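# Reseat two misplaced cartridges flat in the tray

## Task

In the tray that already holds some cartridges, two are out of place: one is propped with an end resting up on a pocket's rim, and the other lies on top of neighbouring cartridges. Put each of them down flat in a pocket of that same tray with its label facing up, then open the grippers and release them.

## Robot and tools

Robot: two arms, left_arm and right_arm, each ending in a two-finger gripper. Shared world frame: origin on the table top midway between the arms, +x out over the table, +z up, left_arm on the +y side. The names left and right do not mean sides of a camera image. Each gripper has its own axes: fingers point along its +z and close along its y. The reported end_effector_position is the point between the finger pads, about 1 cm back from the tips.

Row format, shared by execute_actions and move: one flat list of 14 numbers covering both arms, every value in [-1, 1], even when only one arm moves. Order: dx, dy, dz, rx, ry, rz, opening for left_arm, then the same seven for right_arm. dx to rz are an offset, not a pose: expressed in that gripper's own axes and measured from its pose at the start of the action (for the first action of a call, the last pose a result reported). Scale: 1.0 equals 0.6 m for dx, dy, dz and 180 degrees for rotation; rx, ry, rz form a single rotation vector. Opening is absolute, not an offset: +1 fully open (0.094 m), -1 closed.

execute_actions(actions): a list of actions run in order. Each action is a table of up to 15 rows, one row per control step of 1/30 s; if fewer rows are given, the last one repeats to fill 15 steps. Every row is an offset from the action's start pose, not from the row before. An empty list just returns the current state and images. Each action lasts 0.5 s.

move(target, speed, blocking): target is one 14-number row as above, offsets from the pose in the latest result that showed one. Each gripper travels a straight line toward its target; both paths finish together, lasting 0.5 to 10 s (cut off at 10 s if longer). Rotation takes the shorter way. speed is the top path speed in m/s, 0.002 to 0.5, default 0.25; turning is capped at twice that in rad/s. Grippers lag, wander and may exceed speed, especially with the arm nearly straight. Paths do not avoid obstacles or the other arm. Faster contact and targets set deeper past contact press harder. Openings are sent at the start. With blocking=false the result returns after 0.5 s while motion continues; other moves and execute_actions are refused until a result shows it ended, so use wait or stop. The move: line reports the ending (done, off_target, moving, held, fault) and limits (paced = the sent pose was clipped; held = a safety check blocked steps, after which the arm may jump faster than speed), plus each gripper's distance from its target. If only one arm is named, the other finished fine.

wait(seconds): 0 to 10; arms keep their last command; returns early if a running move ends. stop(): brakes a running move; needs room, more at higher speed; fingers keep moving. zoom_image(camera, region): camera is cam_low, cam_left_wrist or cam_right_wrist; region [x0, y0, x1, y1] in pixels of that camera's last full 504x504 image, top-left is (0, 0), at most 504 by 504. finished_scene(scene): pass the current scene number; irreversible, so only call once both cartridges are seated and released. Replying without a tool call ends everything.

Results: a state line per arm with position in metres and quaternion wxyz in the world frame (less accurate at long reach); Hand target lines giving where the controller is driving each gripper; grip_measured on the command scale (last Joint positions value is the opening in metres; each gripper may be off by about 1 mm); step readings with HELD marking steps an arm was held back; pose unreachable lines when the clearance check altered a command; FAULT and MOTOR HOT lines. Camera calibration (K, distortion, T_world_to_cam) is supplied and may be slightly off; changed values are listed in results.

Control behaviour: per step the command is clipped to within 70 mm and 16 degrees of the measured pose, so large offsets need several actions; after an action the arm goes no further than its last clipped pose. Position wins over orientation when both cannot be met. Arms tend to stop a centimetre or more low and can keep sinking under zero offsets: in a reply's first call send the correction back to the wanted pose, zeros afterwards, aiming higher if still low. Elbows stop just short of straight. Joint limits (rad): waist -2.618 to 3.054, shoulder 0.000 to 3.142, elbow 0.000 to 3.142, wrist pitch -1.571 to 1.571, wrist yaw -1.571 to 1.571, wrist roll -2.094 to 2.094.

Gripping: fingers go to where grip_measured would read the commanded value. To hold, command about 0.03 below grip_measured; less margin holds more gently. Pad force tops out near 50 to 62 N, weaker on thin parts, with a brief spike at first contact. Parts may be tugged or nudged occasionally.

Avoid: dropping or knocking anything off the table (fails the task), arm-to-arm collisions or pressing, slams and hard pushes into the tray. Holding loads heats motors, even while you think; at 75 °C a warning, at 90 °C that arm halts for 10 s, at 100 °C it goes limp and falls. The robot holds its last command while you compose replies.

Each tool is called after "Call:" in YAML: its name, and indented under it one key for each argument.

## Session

Call:
execute_actions:
  actions: []

Scene clock: 0.00 s.
left_arm: end_effector_position=(+0.5395, +0.5800, +0.1456) grip_measured=+1.000 end_effector_quat_wxyz=(-0.130, +0.759, -0.377, +0.514) | right_arm: end_effector_position=(+0.4380, -0.3305, +0.3566) grip_measured=+1.000 end_effector_quat_wxyz=(+0.426, -0.462, +0.580, -0.518)
Joint positions: left_arm=[ 0.73   2.281  1.845 -0.28   0.84  -1.859  0.094] | right_arm=[-0.206  1.278  1.078  0.099 -0.034 -1.558  0.094]
Joint velocities: left_arm=[-0.007  0.007  0.002  0.022 -0.007  0.022  0.   ] | right_arm=[ 0.002 -0.007 -0.012  0.007  0.007  0.066  0.   ]
Motor temperatures (°C, as the motors report them): left_arm=[22 22 21 25 19 22] | right_arm=[22 20 21 20 19 21]
Hand target (left_arm): +0.539, +0.579, +0.150; -0.131, +0.757, -0.379, +0.516
Hand target (right_arm): +0.435, -0.330, +0.375; +0.439, -0.450, +0.570, -0.529
camera_calibration (this result's frames):
cam_left_wrist: T_world_to_cam=[[0.492624, 0.546389, 0.677334, -0.673618], [-0.425277, -0.527909, 0.735154, 0.467558], [0.759251, -0.650209, -0.027694, 0.0718147], [0, 0, 0, 1]] pos_world=[0.476156, 0.66158, 0.114526]
cam_right_wrist: T_world_to_cam=[[-0.0142742, -0.408608, 0.912598, -0.447051], [-0.776994, -0.569924, -0.267332, 0.282579], [0.629346, -0.7129, -0.309351, -0.303339], [0, 0, 0, 1]] pos_world=[0.404086, -0.237871, 0.389682]

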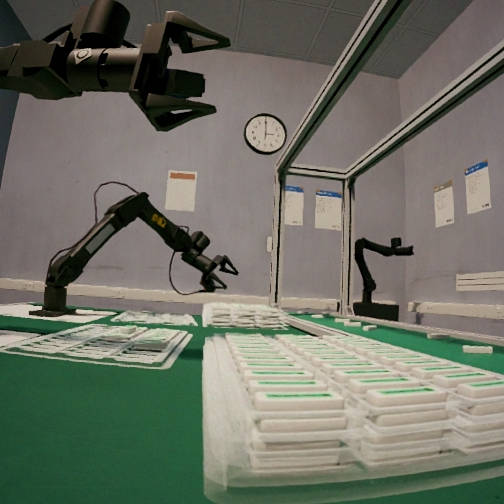

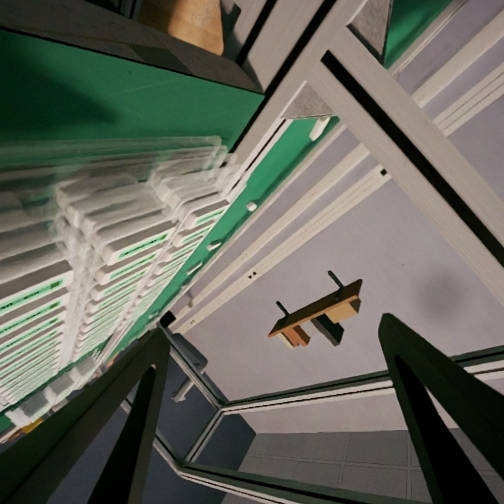

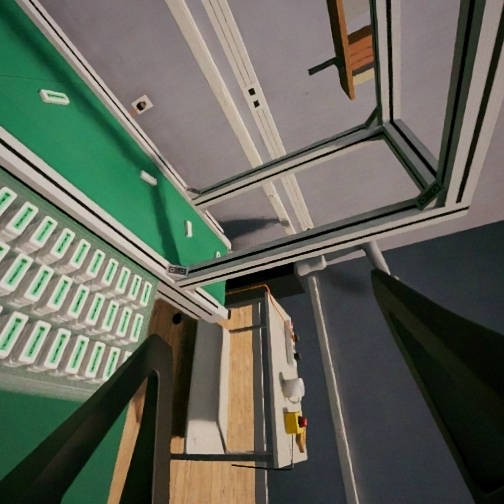

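Call:
zoom_image:
  camera: "cam_low"
  region: [30, 295, 220, 375]

Region (30, 295, 220, 375) of cam_low's 504x504 image, scaled by 2.653, with more detail than that image has; it fills the top 212 rows of this view, and the rest is white.

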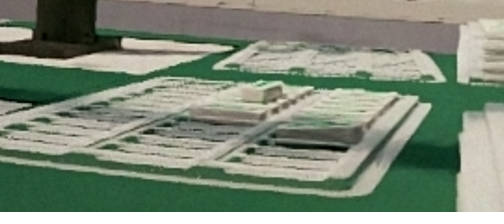

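Call:
move:
  target: [0,0,0,0,0,0,1,-0.307,0.443,-0.242,-0.466,-0.045,-0.058,-0.2]

Scene clock: 17.07 s.
left_arm: end_effector_position=(+0.5395, +0.5800, +0.1456) grip_measured=+1.000 end_effector_quat_wxyz=(-0.130, +0.759, -0.377, +0.514) | right_arm: end_effector_position=(+0.3053, -0.1159, +0.0990) grip_measured=-0.197 end_effector_quat_wxyz=(+0.015, +0.713, -0.701, +0.004)
Joint positions: left_arm=[ 0.73   2.281  1.845 -0.28   0.84  -1.859  0.094] | right_arm=[ 0.411  1.783  1.426 -1.237  0.02  -1.214  0.038]
Joint velocities: left_arm=[-0.017 -0.007 -0.012  0.051  0.022 -0.022  0.   ] | right_arm=[-0.012  0.002  0.022 -0.037 -0.037  0.007 -0.001]
Motor temperatures (°C, as the motors report them): left_arm=[22 28 22 27 20 22] | right_arm=[22 21 23 22 19 21]
Hand target (left_arm): +0.539, +0.580, +0.146; -0.130, +0.759, -0.377, +0.514
Hand target (right_arm): +0.310, -0.109, +0.112; -0.003, +0.712, -0.702, +0.002
Off the commanded pose (left_arm): 0.000 m, 0 deg.
Off the commanded pose (right_arm): 0.013 m, 2 deg.
move: off_target (right_arm)
camera_calibration (this result's frames):
cam_left_wrist: T_world_to_cam=[[0.492624, 0.546389, 0.677334, -0.673618], [-0.425277, -0.527909, 0.735154, 0.467558], [0.759251, -0.650209, -0.027694, 0.0718147], [0, 0, 0, 1]] pos_world=[0.476156, 0.66158, 0.114526]
cam_right_wrist: T_world_to_cam=[[0.928257, -0.371541, 0.0172074, -0.320976], [-0.297244, -0.713235, 0.634777, -0.0194963], [-0.223573, -0.594351, -0.772504, 0.173339], [0, 0, 0, 1]] pos_world=[0.330907, -0.0301372, 0.151804]

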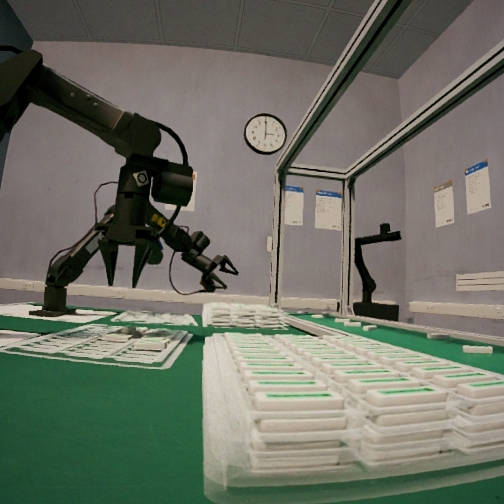

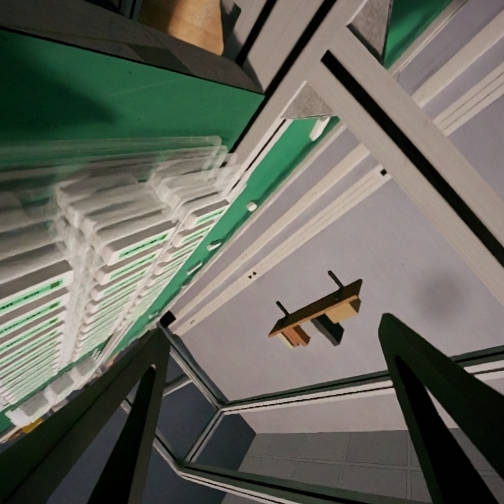

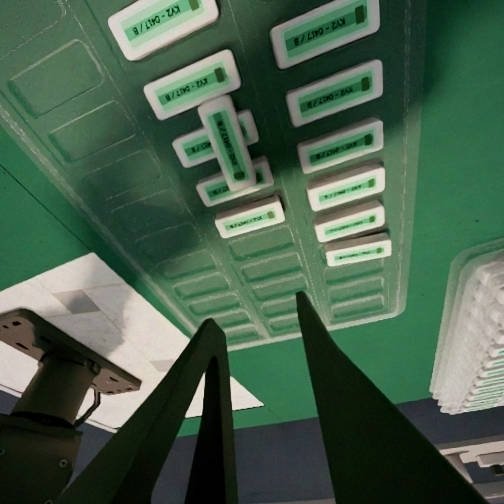

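Call:
move:
  target: [0,0,0,0,0,0,1,-0.092,-0.012,0.088,0.015,0.008,0.036,-0.2]
  speed: 0.12

Call:
zoom_image:
  camera: "cam_low"
  region: [80, 280, 200, 360]

Scene clock: 24.00 s.
left_arm: end_effector_position=(+0.5395, +0.5800, +0.1456) grip_measured=+1.000 end_effector_quat_wxyz=(-0.130, +0.759, -0.377, +0.514) | right_arm: end_effector_position=(+0.3077, -0.0640, +0.0449) grip_measured=-0.197 end_effector_quat_wxyz=(+0.017, +0.675, -0.738, +0.025)
Joint positions: left_arm=[ 0.73   2.281  1.845 -0.28   0.84  -1.859  0.094] | right_arm=[ 0.568  1.914  1.376 -1.055  0.056 -0.951  0.038]
Joint velocities: left_arm=[-0.007 -0.002 -0.022  0.022  0.007  0.022  0.   ] | right_arm=[-0.002 -0.002 -0.007  0.037  0.007  0.007 -0.002]
Motor temperatures (°C, as the motors report them): left_arm=[22 29 22 27 20 22] | right_arm=[22 22 23 21 19 21]
Hand target (left_arm): +0.539, +0.580, +0.146; -0.130, +0.759, -0.377, +0.514
Hand target (right_arm): +0.311, -0.062, +0.045; -0.006, -0.672, +0.740, -0.031
Off the commanded pose (left_arm): 0.000 m, 0 deg.
Off the commanded pose (right_arm): 0.004 m, 1 deg.
move: done
camera_calibration (this result's frames):
cam_left_wrist: T_world_to_cam=[[0.492624, 0.546389, 0.677334, -0.673618], [-0.425277, -0.527909, 0.735154, 0.467558], [0.759251, -0.650209, -0.027694, 0.0718147], [0, 0, 0, 1]] pos_world=[0.476156, 0.66158, 0.114526]
cam_right_wrist: T_world_to_cam=[[0.883228, -0.465503, 0.0567074, -0.296969], [-0.38724, -0.655788, 0.648064, 0.0833305], [-0.264488, -0.594347, -0.759472, 0.175035], [0, 0, 0, 1]] pos_world=[0.340854, 0.0204392, 0.0957713]

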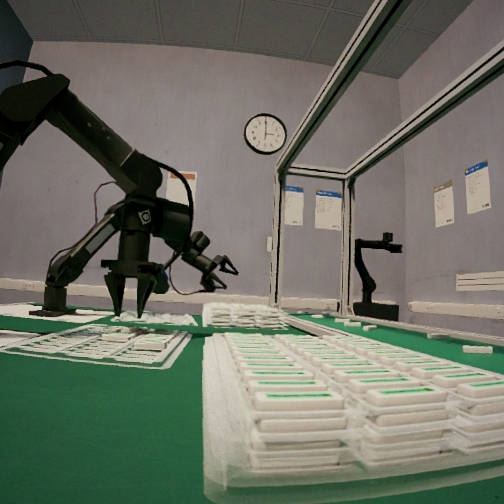

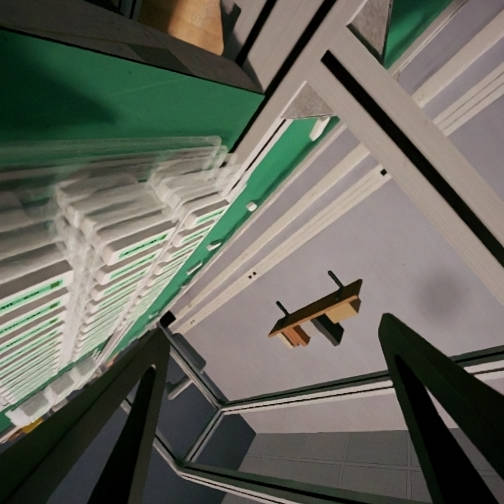

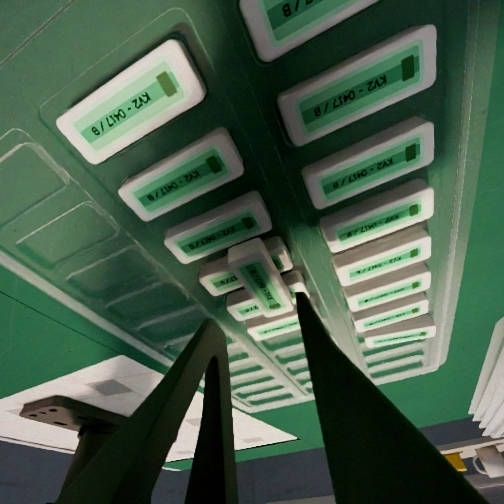

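Region (80, 280, 200, 360) of cam_low's 504x504 image, scaled by 4.200, with more detail than that image has.

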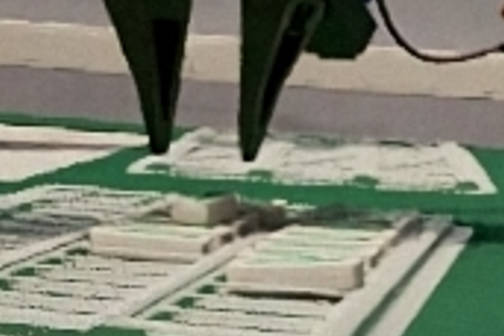

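Call:
move:
  target: [0,0,0,0,0,0,1,-0.006,-0.004,0.025,0.004,-0.022,0,-0.2]
  speed: 0.04

Call:
zoom_image:
  camera: "cam_low"
  region: [80, 280, 200, 360]

Scene clock: 30.53 s.
left_arm: end_effector_position=(+0.5395, +0.5800, +0.1456) grip_measured=+1.000 end_effector_quat_wxyz=(-0.130, +0.759, -0.377, +0.514) | right_arm: end_effector_position=(+0.3073, -0.0637, +0.0278) grip_measured=-0.197 end_effector_quat_wxyz=(+0.003, +0.675, -0.737, +0.012)
Joint positions: left_arm=[ 0.73   2.281  1.845 -0.28   0.84  -1.859  0.094] | right_arm=[ 0.553  1.914  1.305 -0.961  0.024 -0.968  0.038]
Joint velocities: left_arm=[ 0.002 -0.012 -0.002 -0.022 -0.051 -0.081  0.   ] | right_arm=[-0.007 -0.007 -0.002 -0.037 -0.007  0.007 -0.   ]
Motor temperatures (°C, as the motors report them): left_arm=[22 30 23 27 20 22] | right_arm=[22 22 22 21 19 21]
Hand target (left_arm): +0.539, +0.580, +0.146; -0.130, +0.759, -0.377, +0.514
Hand target (right_arm): +0.310, -0.062, +0.030; +0.013, -0.675, +0.738, -0.007
Off the commanded pose (left_arm): 0.000 m, 0 deg.
Off the commanded pose (right_arm): 0.004 m, 2 deg.
move: done
camera_calibration (this result's frames):
cam_left_wrist: T_world_to_cam=[[0.492624, 0.546389, 0.677334, -0.673618], [-0.425277, -0.527909, 0.735154, 0.467558], [0.759251, -0.650209, -0.027694, 0.0718147], [0, 0, 0, 1]] pos_world=[0.476156, 0.66158, 0.114526]
cam_right_wrist: T_world_to_cam=[[0.883789, -0.466058, 0.0413069, -0.295264], [-0.388205, -0.681136, 0.620766, 0.0938732], [-0.261177, -0.564662, -0.782907, 0.163614], [0, 0, 0, 1]] pos_world=[0.340126, 0.0187167, 0.0820178]

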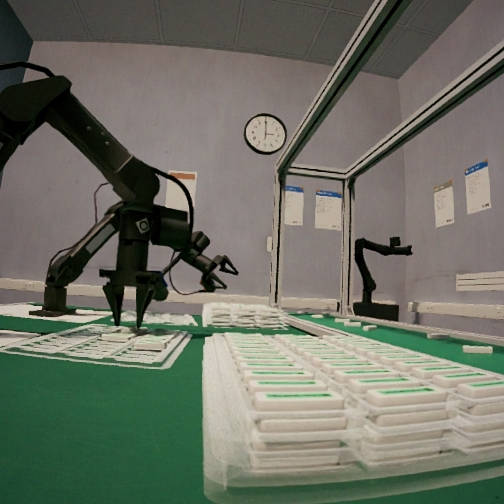

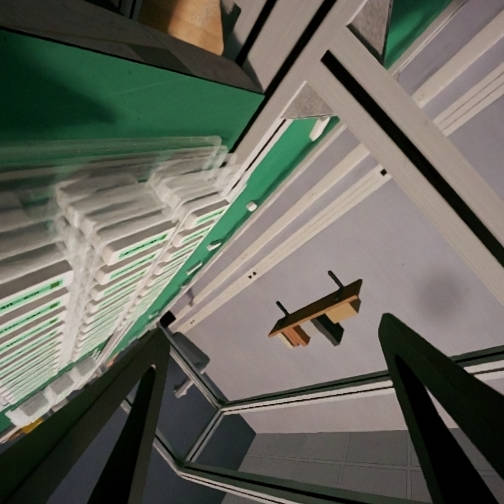

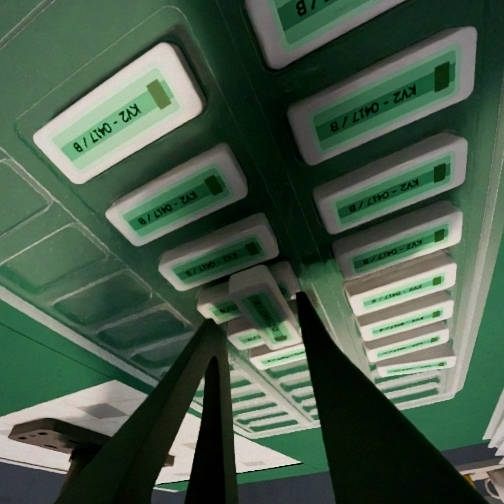

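Region (80, 280, 200, 360) of cam_low's 504x504 image, scaled by 4.200, with more detail than that image has.

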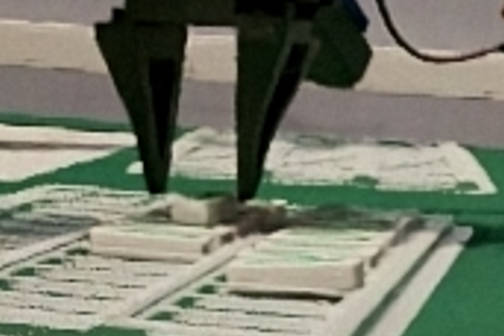

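Call:
move:
  target: [0,0,0,0,0,0,1,0,-0.007,0.007,0.018,-0.005,0,-0.2]
  speed: 0.03

Call:
zoom_image:
  camera: "cam_low"
  region: [80, 280, 200, 360]

Scene clock: 36.87 s.
left_arm: end_effector_position=(+0.5395, +0.5800, +0.1456) grip_measured=+1.000 end_effector_quat_wxyz=(-0.130, +0.759, -0.377, +0.514) | right_arm: end_effector_position=(+0.3050, -0.0667, +0.0196) grip_measured=-0.197 end_effector_quat_wxyz=(-0.000, +0.675, -0.737, +0.016)
Joint positions: left_arm=[ 0.73   2.281  1.845 -0.28   0.84  -1.859  0.094] | right_arm=[ 0.553  1.908  1.261 -0.916  0.032 -0.968  0.038]
Joint velocities: left_arm=[-0.012 -0.007 -0.007 -0.037 -0.037  0.007  0.   ] | right_arm=[ 0.007  0.012 -0.037  0.022 -0.037 -0.022 -0.001]
Motor temperatures (°C, as the motors report them): left_arm=[22 30 23 28 20 22] | right_arm=[22 23 22 21 19 21]
Hand target (left_arm): +0.539, +0.580, +0.146; -0.130, +0.759, -0.377, +0.514
Hand target (right_arm): +0.311, -0.064, +0.024; +0.021, -0.675, +0.737, -0.027
Off the commanded pose (left_arm): 0.000 m, 0 deg.
Off the commanded pose (right_arm): 0.008 m, 3 deg.
move: off_target (right_arm)
camera_calibration (this result's frames):
cam_left_wrist: T_world_to_cam=[[0.492624, 0.546389, 0.677334, -0.673618], [-0.425277, -0.527909, 0.735154, 0.467558], [0.759251, -0.650209, -0.027694, 0.0718147], [0, 0, 0, 1]] pos_world=[0.476156, 0.66158, 0.114526]
cam_right_wrist: T_world_to_cam=[[0.883475, -0.465589, 0.0519473, -0.294365], [-0.394318, -0.679162, 0.619074, 0.0981207], [-0.252954, -0.56742, -0.783612, 0.152271], [0, 0, 0, 1]] pos_world=[0.337273, 0.0159881, 0.0738689]

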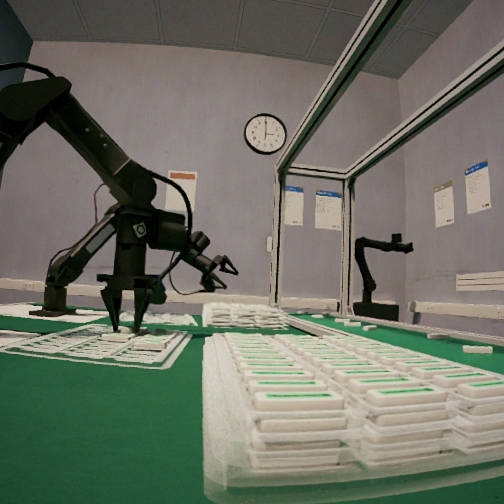

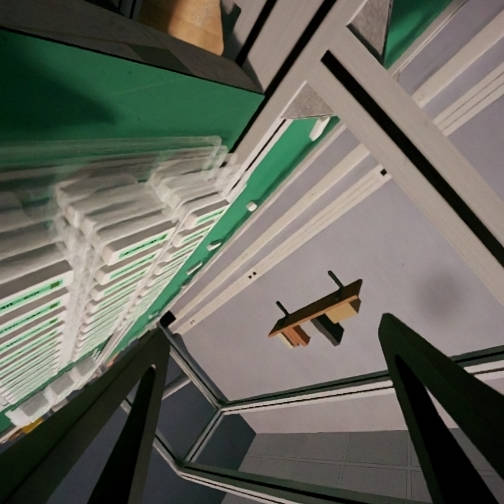

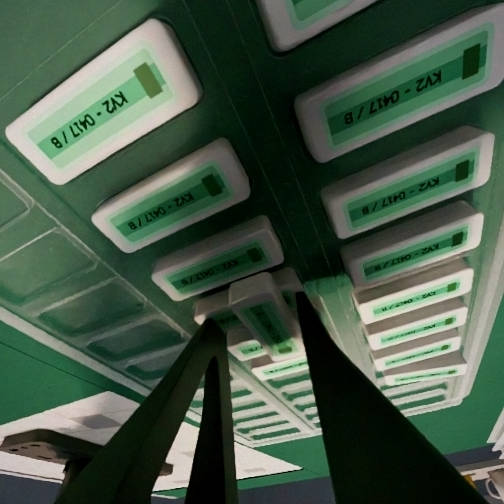

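Region (80, 280, 200, 360) of cam_low's 504x504 image, scaled by 4.200, with more detail than that image has.

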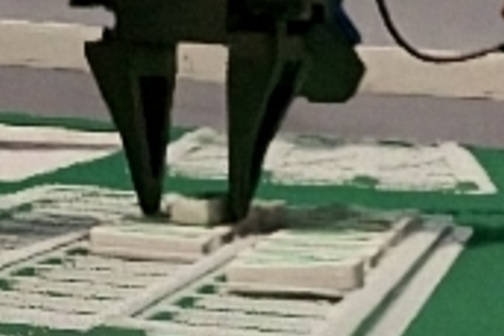

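Touching down; raise ~3 mm.

Call:
move:
  target: [0,0,0,0,0,0,1,-0.004,-0.012,-0.016,0.018,-0.005,0,-0.4]
  speed: 0.03

Call:
zoom_image:
  camera: "cam_low"
  region: [80, 280, 200, 360]

Scene clock: 43.23 s.
left_arm: end_effector_position=(+0.5395, +0.5800, +0.1456) grip_measured=+1.000 end_effector_quat_wxyz=(-0.130, +0.759, -0.377, +0.514) | right_arm: end_effector_position=(+0.3075, -0.0677, +0.0217) grip_measured=-0.397 end_effector_quat_wxyz=(-0.004, +0.675, -0.737, +0.024)
Joint positions: left_arm=[ 0.73   2.281  1.845 -0.28   0.84  -1.859  0.094] | right_arm=[ 0.553  1.902  1.261 -0.912  0.044 -0.968  0.028]
Joint velocities: left_arm=[ 0.012 -0.012 -0.012 -0.022 -0.007 -0.051  0.   ] | right_arm=[ 0.012  0.002  0.007 -0.066 -0.022 -0.022 -0.   ]
Motor temperatures (°C, as the motors report them): left_arm=[22 31 23 28 20 22] | right_arm=[22 23 22 21 19 21]
Hand target (left_arm): +0.539, +0.580, +0.146; -0.130, +0.759, -0.377, +0.514
Hand target (right_arm): +0.312, -0.065, +0.029; +0.025, -0.675, +0.737, -0.032
Off the commanded pose (left_arm): 0.000 m, 0 deg.
Off the commanded pose (right_arm): 0.009 m, 3 deg.
move: off_target (right_arm)
camera_calibration (this result's frames):
cam_left_wrist: T_world_to_cam=[[0.492624, 0.546389, 0.677334, -0.673618], [-0.425277, -0.527909, 0.735154, 0.467558], [0.759251, -0.650209, -0.027694, 0.0718147], [0, 0, 0, 1]] pos_world=[0.476156, 0.66158, 0.114526]
cam_right_wrist: T_world_to_cam=[[0.882507, -0.465393, 0.0677543, -0.297216], [-0.403677, -0.675672, 0.616857, 0.100259], [-0.241301, -0.571731, -0.784154, 0.150036], [0, 0, 0, 1]] pos_world=[0.338972, 0.0152004, 0.0759437]

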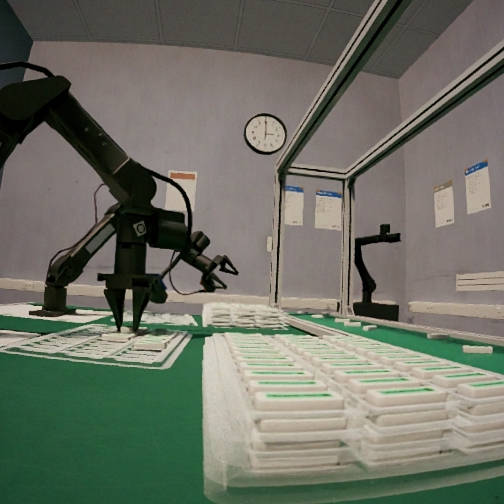

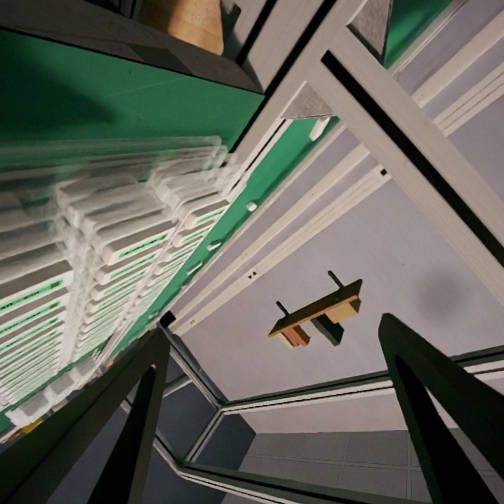

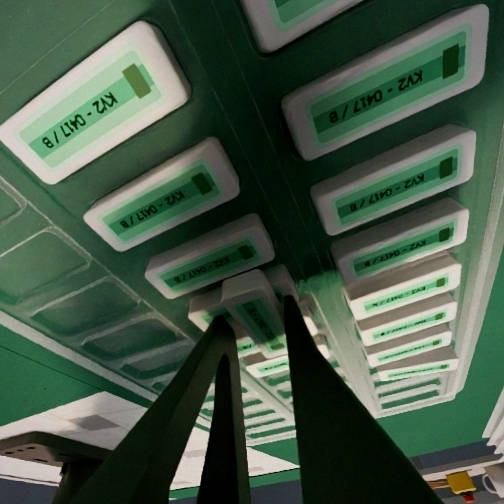

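Region (80, 280, 200, 360) of cam_low's 504x504 image, scaled by 4.200, with more detail than that image has.

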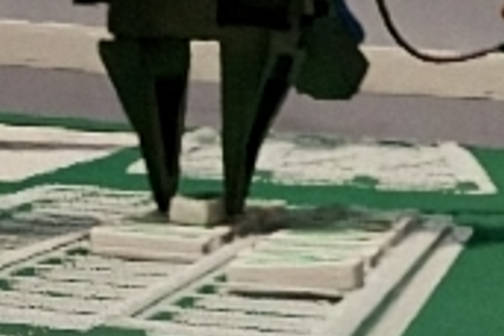

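Call:
move:
  target: [0,0,0,0,0,0,1,-0.004,-0.007,-0.012,0.01,0,0,-0.71]

Call:
move:
  target: [0,0,0,0,0,0,1,-0.004,-0.01,-0.05,0.01,0,0,-0.71]
  speed: 0.06

Call:
move:
  target: [0,0,0,0,0,0,1,0.165,0,0.005,0,0,0.483,-0.71]

Call:
zoom_image:
  camera: "cam_low"
  region: [60, 290, 200, 370]

Scene clock: 53.87 s.
left_arm: end_effector_position=(+0.5395, +0.5800, +0.1456) grip_measured=+1.000 end_effector_quat_wxyz=(-0.130, +0.759, -0.377, +0.514) | right_arm: end_effector_position=(+0.3087, -0.0694, +0.0218) grip_measured=-0.672 end_effector_quat_wxyz=(-0.003, +0.675, -0.737, +0.029)
Joint positions: left_arm=[ 0.73   2.281  1.845 -0.28   0.84  -1.859  0.094] | right_arm=[ 0.553  1.902  1.261 -0.911  0.055 -0.968  0.015]
Joint velocities: left_arm=[-0.002 -0.002  0.012  0.037 -0.022 -0.007  0.   ] | right_arm=[-0.002 -0.007 -0.002  0.022 -0.022 -0.022  0.001]
Motor temperatures (°C, as the motors report them): left_arm=[22 31 23 28 20 22] | right_arm=[22 24 22 21 19 21]
Hand target (left_arm): +0.539, +0.580, +0.146; -0.130, +0.759, -0.377, +0.514
Hand target (right_arm): +0.312, -0.066, +0.029; +0.014, -0.675, +0.737, -0.035
Off the commanded pose (left_arm): 0.000 m, 0 deg.
Off the commanded pose (right_arm): 0.009 m, 1 deg.
move: done
camera_calibration (this result's frames):
cam_left_wrist: T_world_to_cam=[[0.492624, 0.546389, 0.677334, -0.673618], [-0.425277, -0.527909, 0.735154, 0.467558], [0.759251, -0.650209, -0.027694, 0.0718147], [0, 0, 0, 1]] pos_world=[0.476156, 0.66158, 0.114526]
cam_right_wrist: T_world_to_cam=[[0.88197, -0.464899, 0.0774503, -0.298989], [-0.407595, -0.669867, 0.6206, 0.101089], [-0.236635, -0.578918, -0.780293, 0.147439], [0, 0, 0, 1]] pos_world=[0.339792, 0.014072, 0.0754669]

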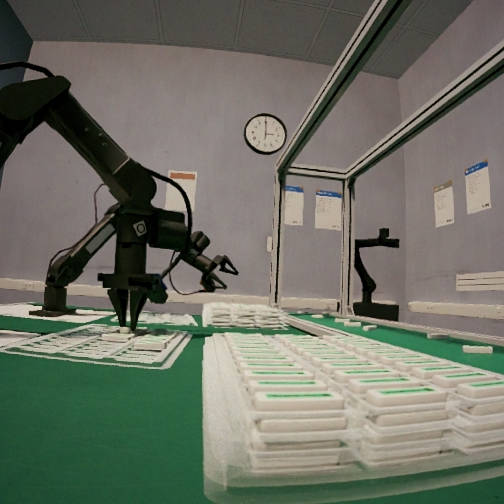

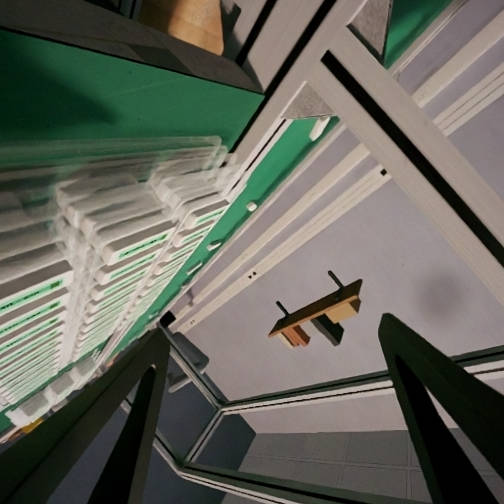

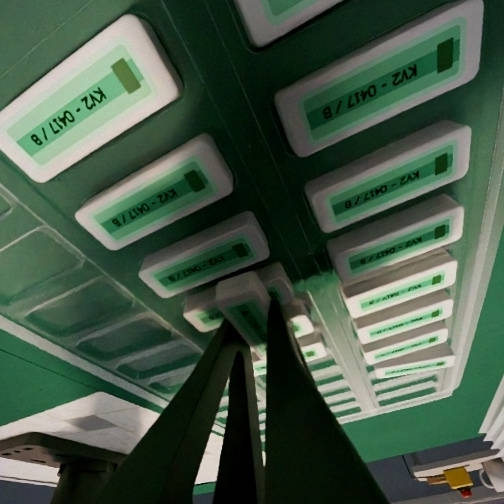

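Scene clock: 54.77 s.
left_arm: end_effector_position=(+0.5395, +0.5800, +0.1456) grip_measured=+1.000 end_effector_quat_wxyz=(-0.130, +0.759, -0.377, +0.514) | right_arm: end_effector_position=(+0.3070, -0.0726, +0.0349) grip_measured=-0.672 end_effector_quat_wxyz=(+0.006, +0.675, -0.737, +0.033)
Joint positions: left_arm=[ 0.73   2.281  1.845 -0.28   0.84  -1.859  0.094] | right_arm=[ 0.553  1.887  1.297 -0.978  0.066 -0.968  0.015]
Joint velocities: left_arm=[ 0.007 -0.022  0.012 -0.007 -0.081 -0.081  0.   ] | right_arm=[-0.007 -0.002 -0.007 -0.037 -0.007  0.007  0.001]
Motor temperatures (°C, as the motors report them): left_arm=[22 31 23 28 20 22] | right_arm=[22 24 22 20 19 21]
Hand target (left_arm): +0.539, +0.580, +0.146; -0.130, +0.759, -0.377, +0.514
Hand target (right_arm): +0.314, -0.067, +0.052; +0.014, -0.675, +0.737, -0.041
Off the commanded pose (left_arm): 0.000 m, 0 deg.
Off the commanded pose (right_arm): 0.019 m, 2 deg.
move: off_target (right_arm)
camera_calibration (this result's frames):
cam_left_wrist: T_world_to_cam=[[0.492624, 0.546389, 0.677334, -0.673618], [-0.425277, -0.527909, 0.735154, 0.467558], [0.759251, -0.650209, -0.027694, 0.0718147], [0, 0, 0, 1]] pos_world=[0.476156, 0.66158, 0.114526]
cam_right_wrist: T_world_to_cam=[[0.882424, -0.463961, 0.077899, -0.300104], [-0.402391, -0.658551, 0.635919, 0.0888035], [-0.243741, -0.592495, -0.767815, 0.156175], [0, 0, 0, 1]] pos_world=[0.338619, 0.0117779, 0.0868194]

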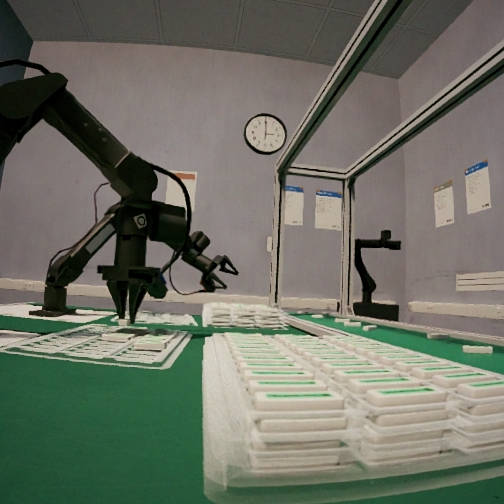

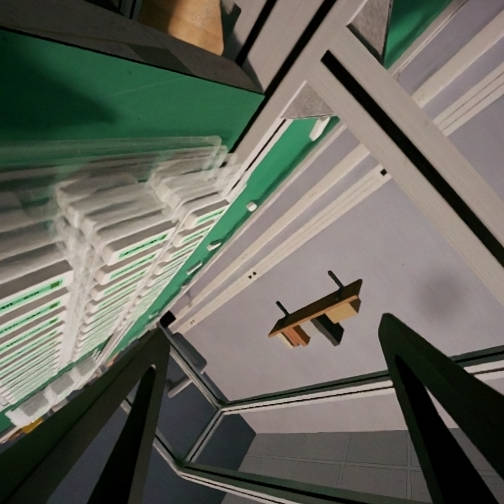

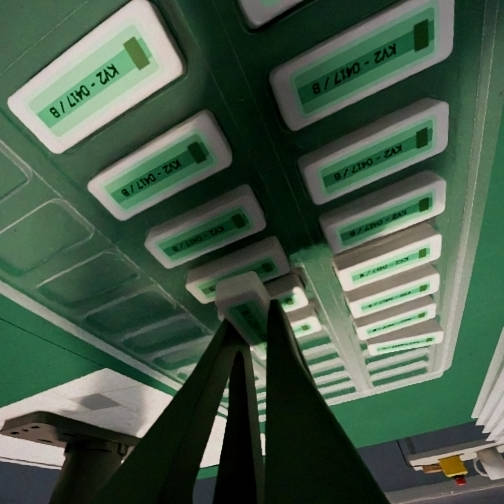

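Scene clock: 58.33 s.
left_arm: end_effector_position=(+0.5395, +0.5800, +0.1456) grip_measured=+1.000 end_effector_quat_wxyz=(-0.130, +0.759, -0.377, +0.514) | right_arm: end_effector_position=(+0.2921, -0.1707, +0.0312) grip_measured=-0.673 end_effector_quat_wxyz=(-0.003, +0.008, +0.999, -0.034)
Joint positions: left_arm=[ 0.73   2.281  1.845 -0.28   0.84  -1.859  0.094] | right_arm=[ 0.28   1.746  1.101 -0.949  0.064  0.259  0.015]
Joint velocities: left_arm=[ 0.002  0.002 -0.012 -0.037  0.007 -0.066  0.   ] | right_arm=[-0.002  0.007  0.007  0.037 -0.051  0.051  0.001]
Motor temperatures (°C, as the motors report them): left_arm=[22 31 23 28 20 22] | right_arm=[22 24 22 20 19 21]
Hand target (left_arm): +0.539, +0.580, +0.146; -0.130, +0.759, -0.377, +0.514
Hand target (right_arm): +0.297, -0.171, +0.037; +0.016, +0.017, +0.999, -0.028
Off the commanded pose (left_arm): 0.000 m, 0 deg.
Off the commanded pose (right_arm): 0.009 m, 3 deg.
move: off_target (right_arm)
camera_calibration (this result's frames):
cam_left_wrist: T_world_to_cam=[[0.492624, 0.546389, 0.677334, -0.673618], [-0.425277, -0.527909, 0.735154, 0.467558], [0.759251, -0.650209, -0.027694, 0.0718147], [0, 0, 0, 1]] pos_world=[0.476156, 0.66158, 0.114526]
cam_right_wrist: T_world_to_cam=[[-0.402574, -0.911348, 0.0859033, -0.0334539], [-0.714753, 0.37158, 0.5925, 0.288946], [-0.571894, 0.177125, -0.800977, 0.319845], [0, 0, 0, 1]] pos_world=[0.375975, -0.194507, 0.0878618]

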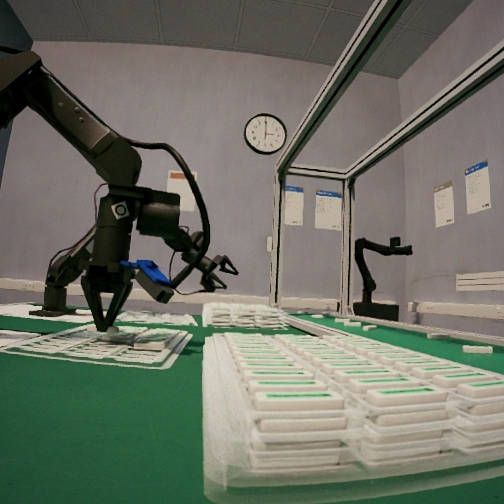

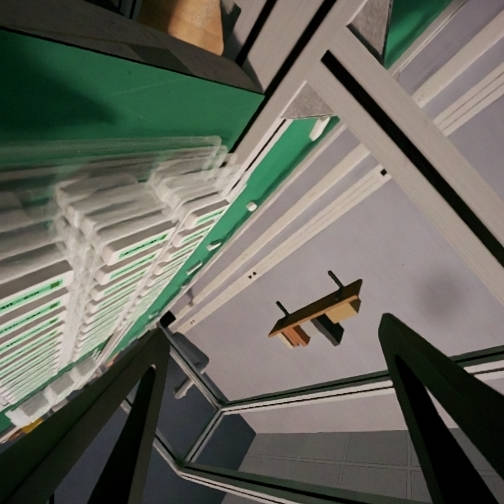

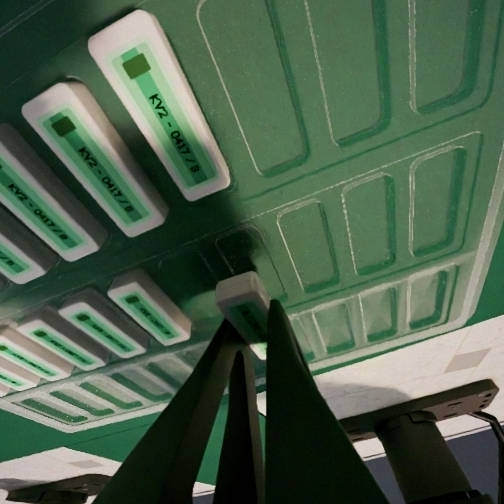

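Region (60, 290, 200, 370) of cam_low's 504x504 image, scaled by 3.600, with more detail than that image has; it fills the top 288 rows of this view, and the rest is white.

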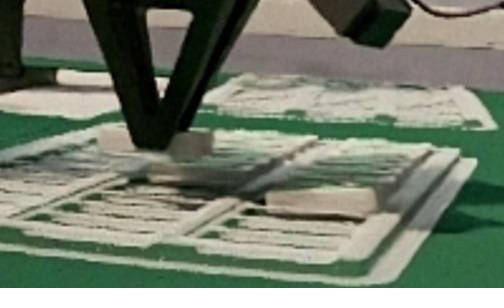

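Call:
move:
  target: [0,0,0,0,0,0,1,-0.017,-0.004,0.012,-0.025,-0.008,0.006,-0.71]
  speed: 0.03

Call:
zoom_image:
  camera: "cam_low"
  region: [60, 290, 200, 370]

Call:
zoom_image:
  camera: "cam_right_wrist"
  region: [150, 200, 350, 380]

Scene clock: 69.07 s.
left_arm: end_effector_position=(+0.5395, +0.5800, +0.1456) grip_measured=+1.000 end_effector_quat_wxyz=(-0.130, +0.759, -0.377, +0.514) | right_arm: end_effector_position=(+0.2990, -0.1734, +0.0273) grip_measured=-0.673 end_effector_quat_wxyz=(+0.004, +0.018, +1.000, +0.000)
Joint positions: left_arm=[ 0.73   2.281  1.845 -0.28   0.84  -1.859  0.094] | right_arm=[ 0.228  1.746  1.085 -0.902  0.002  0.226  0.015]
Joint velocities: left_arm=[-0.002 -0.002  0.002  0.007 -0.007  0.066  0.   ] | right_arm=[ 0.012  0.002 -0.017  0.051  0.007  0.051  0.001]
Motor temperatures (°C, as the motors report them): left_arm=[22 32 23 28 20 22] | right_arm=[22 24 22 20 19 21]
Hand target (left_arm): +0.539, +0.580, +0.146; -0.130, +0.759, -0.377, +0.514
Hand target (right_arm): +0.302, -0.174, +0.024; +0.010, +0.018, +1.000, +0.005
Off the commanded pose (left_arm): 0.000 m, 0 deg.
Off the commanded pose (right_arm): 0.004 m, 1 deg.
move: done
camera_calibration (this result's frames):
cam_left_wrist: T_world_to_cam=[[0.492624, 0.546389, 0.677334, -0.673618], [-0.425277, -0.527909, 0.735154, 0.467558], [0.759251, -0.650209, -0.027694, 0.0718147], [0, 0, 0, 1]] pos_world=[0.476156, 0.66158, 0.114526]
cam_right_wrist: T_world_to_cam=[[-0.420854, -0.906966, 0.0171711, -0.0247351], [-0.717944, 0.344594, 0.604823, 0.293188], [-0.554471, 0.242214, -0.796175, 0.327059], [0, 0, 0, 1]] pos_world=[0.381427, -0.202683, 0.0834944]

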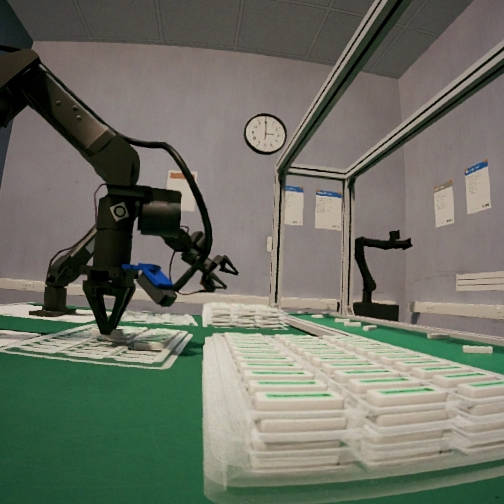

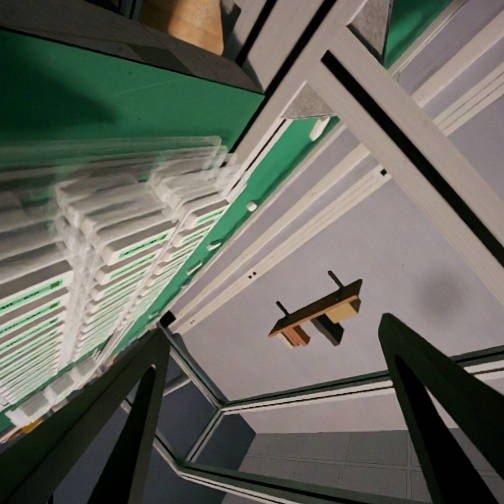

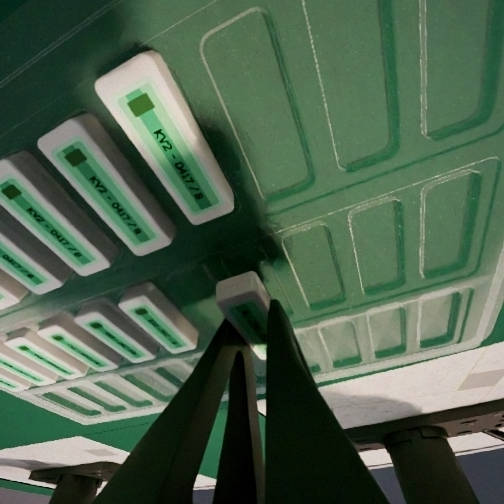

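Region (60, 290, 200, 370) of cam_low's 504x504 image, scaled by 3.600, with more detail than that image has; it fills the top 288 rows of this view, and the rest is white.

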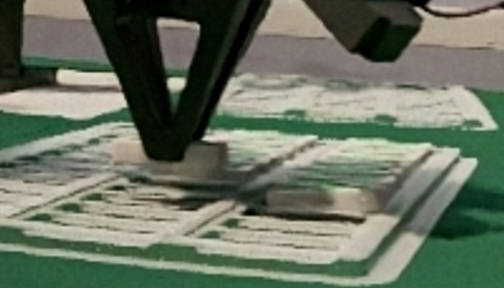

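Region (150, 200, 350, 380) of cam_right_wrist's 504x504 image, scaled by 2.520, with more detail than that image has; it fills the top 454 rows of this view, and the rest is white.

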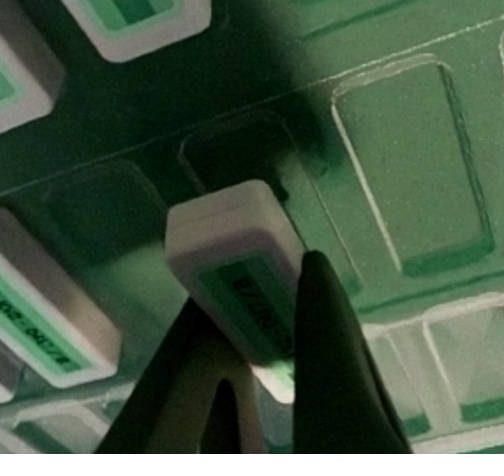

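Call:
move:
  target: [0,0,0,0,0,0,1,-0.003,-0.008,0.014,0,0,0,-0.71]
  speed: 0.02

Call:
zoom_image:
  camera: "cam_low"
  region: [60, 290, 200, 370]

Call:
zoom_image:
  camera: "cam_right_wrist"
  region: [150, 200, 350, 380]

Scene clock: 77.27 s.
left_arm: end_effector_position=(+0.5395, +0.5800, +0.1456) grip_measured=+1.000 end_effector_quat_wxyz=(-0.130, +0.759, -0.377, +0.514) | right_arm: end_effector_position=(+0.2999, -0.1758, +0.0227) grip_measured=-0.673 end_effector_quat_wxyz=(+0.000, +0.019, +1.000, +0.000)
Joint positions: left_arm=[ 0.73   2.281  1.845 -0.28   0.84  -1.859  0.094] | right_arm=[ 0.218  1.762  1.085 -0.894 -0.     0.217  0.015]
Joint velocities: left_arm=[ 0.007  0.007  0.012 -0.037 -0.007  0.022  0.   ] | right_arm=[-0.002 -0.007  0.032  0.051 -0.022 -0.037 -0.001]
Motor temperatures (°C, as the motors report them): left_arm=[22 32 23 29 20 22] | right_arm=[22 23 22 20 19 21]
Hand target (left_arm): +0.539, +0.580, +0.146; -0.130, +0.759, -0.377, +0.514
Hand target (right_arm): +0.300, -0.178, +0.019; +0.004, +0.018, +1.000, +0.000
Off the commanded pose (left_arm): 0.000 m, 0 deg.
Off the commanded pose (right_arm): 0.005 m, 0 deg.
move: done
camera_calibration (this result's frames):
cam_left_wrist: T_world_to_cam=[[0.492624, 0.546389, 0.677334, -0.673618], [-0.425277, -0.527909, 0.735154, 0.467558], [0.759251, -0.650209, -0.027694, 0.0718147], [0, 0, 0, 1]] pos_world=[0.476156, 0.66158, 0.114526]
cam_right_wrist: T_world_to_cam=[[-0.421376, -0.906654, 0.0205273, -0.0262935], [-0.712457, 0.344956, 0.611074, 0.295697], [-0.561113, 0.242867, -0.791308, 0.326508], [0, 0, 0, 1]] pos_world=[0.3828, -0.20514, 0.0782153]

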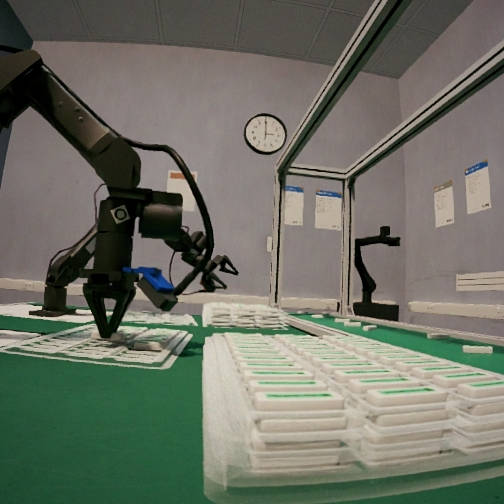

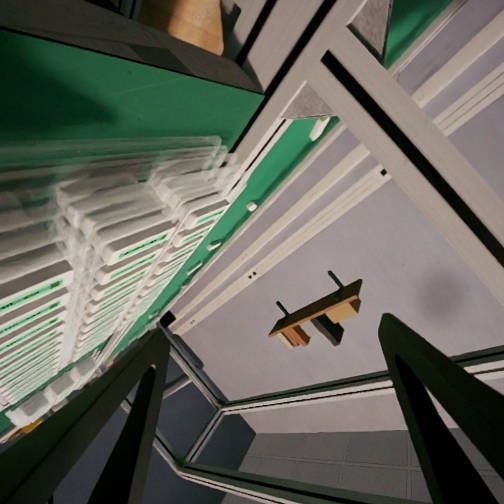

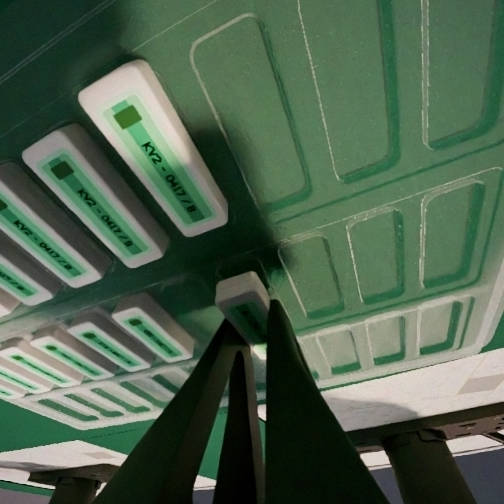

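Region (60, 290, 200, 370) of cam_low's 504x504 image, scaled by 3.600, with more detail than that image has; it fills the top 288 rows of this view, and the rest is white.

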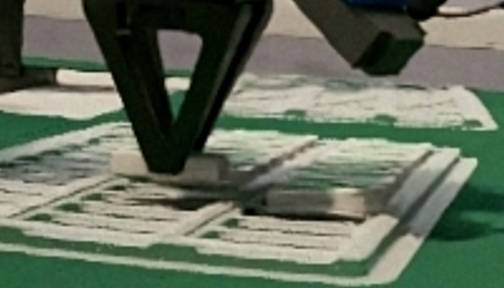

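Region (150, 200, 350, 380) of cam_right_wrist's 504x504 image, scaled by 2.520, with more detail than that image has; it fills the top 454 rows of this view, and the rest is white.

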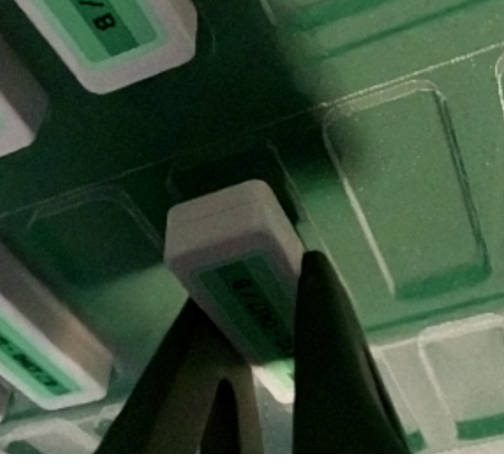

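Call:
move:
  target: [0,0,0,0,0,0,1,0,-0.005,0.012,0,0.002,0,-0.71]
  speed: 0.02

Call:
zoom_image:
  camera: "cam_low"
  region: [60, 290, 200, 370]

Call:
zoom_image:
  camera: "cam_right_wrist"
  region: [150, 200, 350, 380]

Scene clock: 83.60 s.
left_arm: end_effector_position=(+0.5395, +0.5800, +0.1456) grip_measured=+1.000 end_effector_quat_wxyz=(-0.130, +0.759, -0.377, +0.514) | right_arm: end_effector_position=(+0.2987, -0.1760, +0.0184) grip_measured=-0.673 end_effector_quat_wxyz=(-0.007, +0.017, +1.000, -0.001)
Joint positions: left_arm=[ 0.73   2.281  1.845 -0.28   0.84  -1.859  0.094] | right_arm=[ 0.218  1.778  1.085 -0.893 -0.     0.214  0.015]
Joint velocities: left_arm=[ 0.012 -0.012 -0.002 -0.007  0.022  0.007  0.   ] | right_arm=[-0.007 -0.017  0.002  0.051  0.022 -0.037  0.001]
Motor temperatures (°C, as the motors report them): left_arm=[22 32 23 29 20 22] | right_arm=[22 23 22 20 19 21]
Hand target (left_arm): +0.539, +0.580, +0.146; -0.130, +0.759, -0.377, +0.514
Hand target (right_arm): +0.300, -0.179, +0.016; -0.003, +0.019, +1.000, +0.000
Off the commanded pose (left_arm): 0.000 m, 0 deg.
Off the commanded pose (right_arm): 0.004 m, 1 deg.
move: done
camera_calibration (this result's frames):
cam_left_wrist: T_world_to_cam=[[0.492624, 0.546389, 0.677334, -0.673618], [-0.425277, -0.527909, 0.735154, 0.467558], [0.759251, -0.650209, -0.027694, 0.0718147], [0, 0, 0, 1]] pos_world=[0.476156, 0.66158, 0.114526]
cam_right_wrist: T_world_to_cam=[[-0.418255, -0.907871, 0.0288539, -0.0282262], [-0.704726, 0.344381, 0.620293, 0.294976], [-0.573083, 0.239107, -0.783839, 0.325205], [0, 0, 0, 1]] pos_world=[0.382441, -0.204968, 0.0727516]

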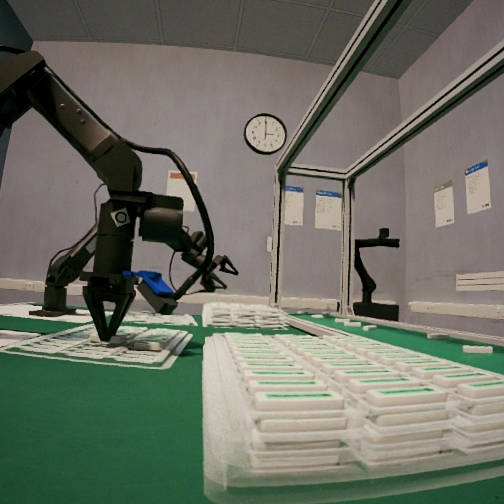

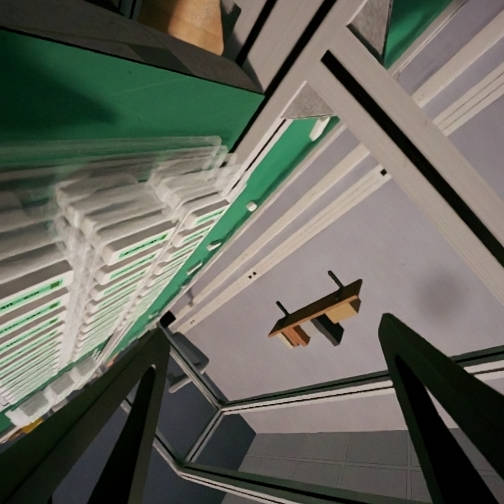

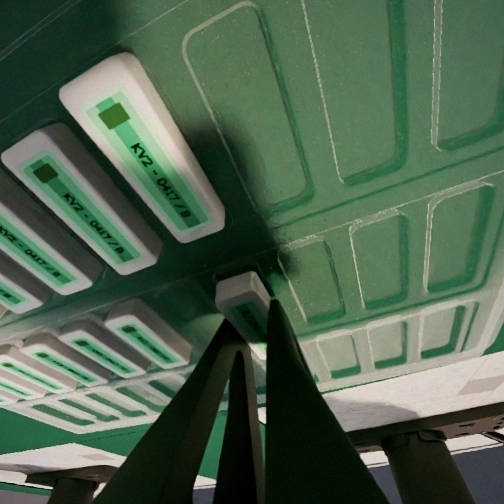

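Region (60, 290, 200, 370) of cam_low's 504x504 image, scaled by 3.600, with more detail than that image has; it fills the top 288 rows of this view, and the rest is white.

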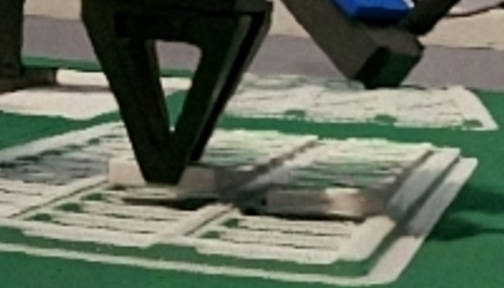

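Region (150, 200, 350, 380) of cam_right_wrist's 504x504 image, scaled by 2.520, with more detail than that image has; it fills the top 454 rows of this view, and the rest is white.

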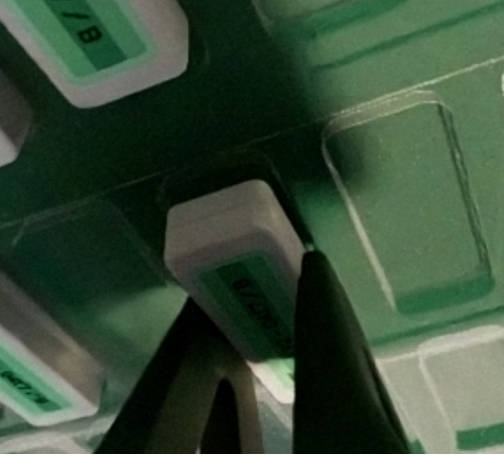

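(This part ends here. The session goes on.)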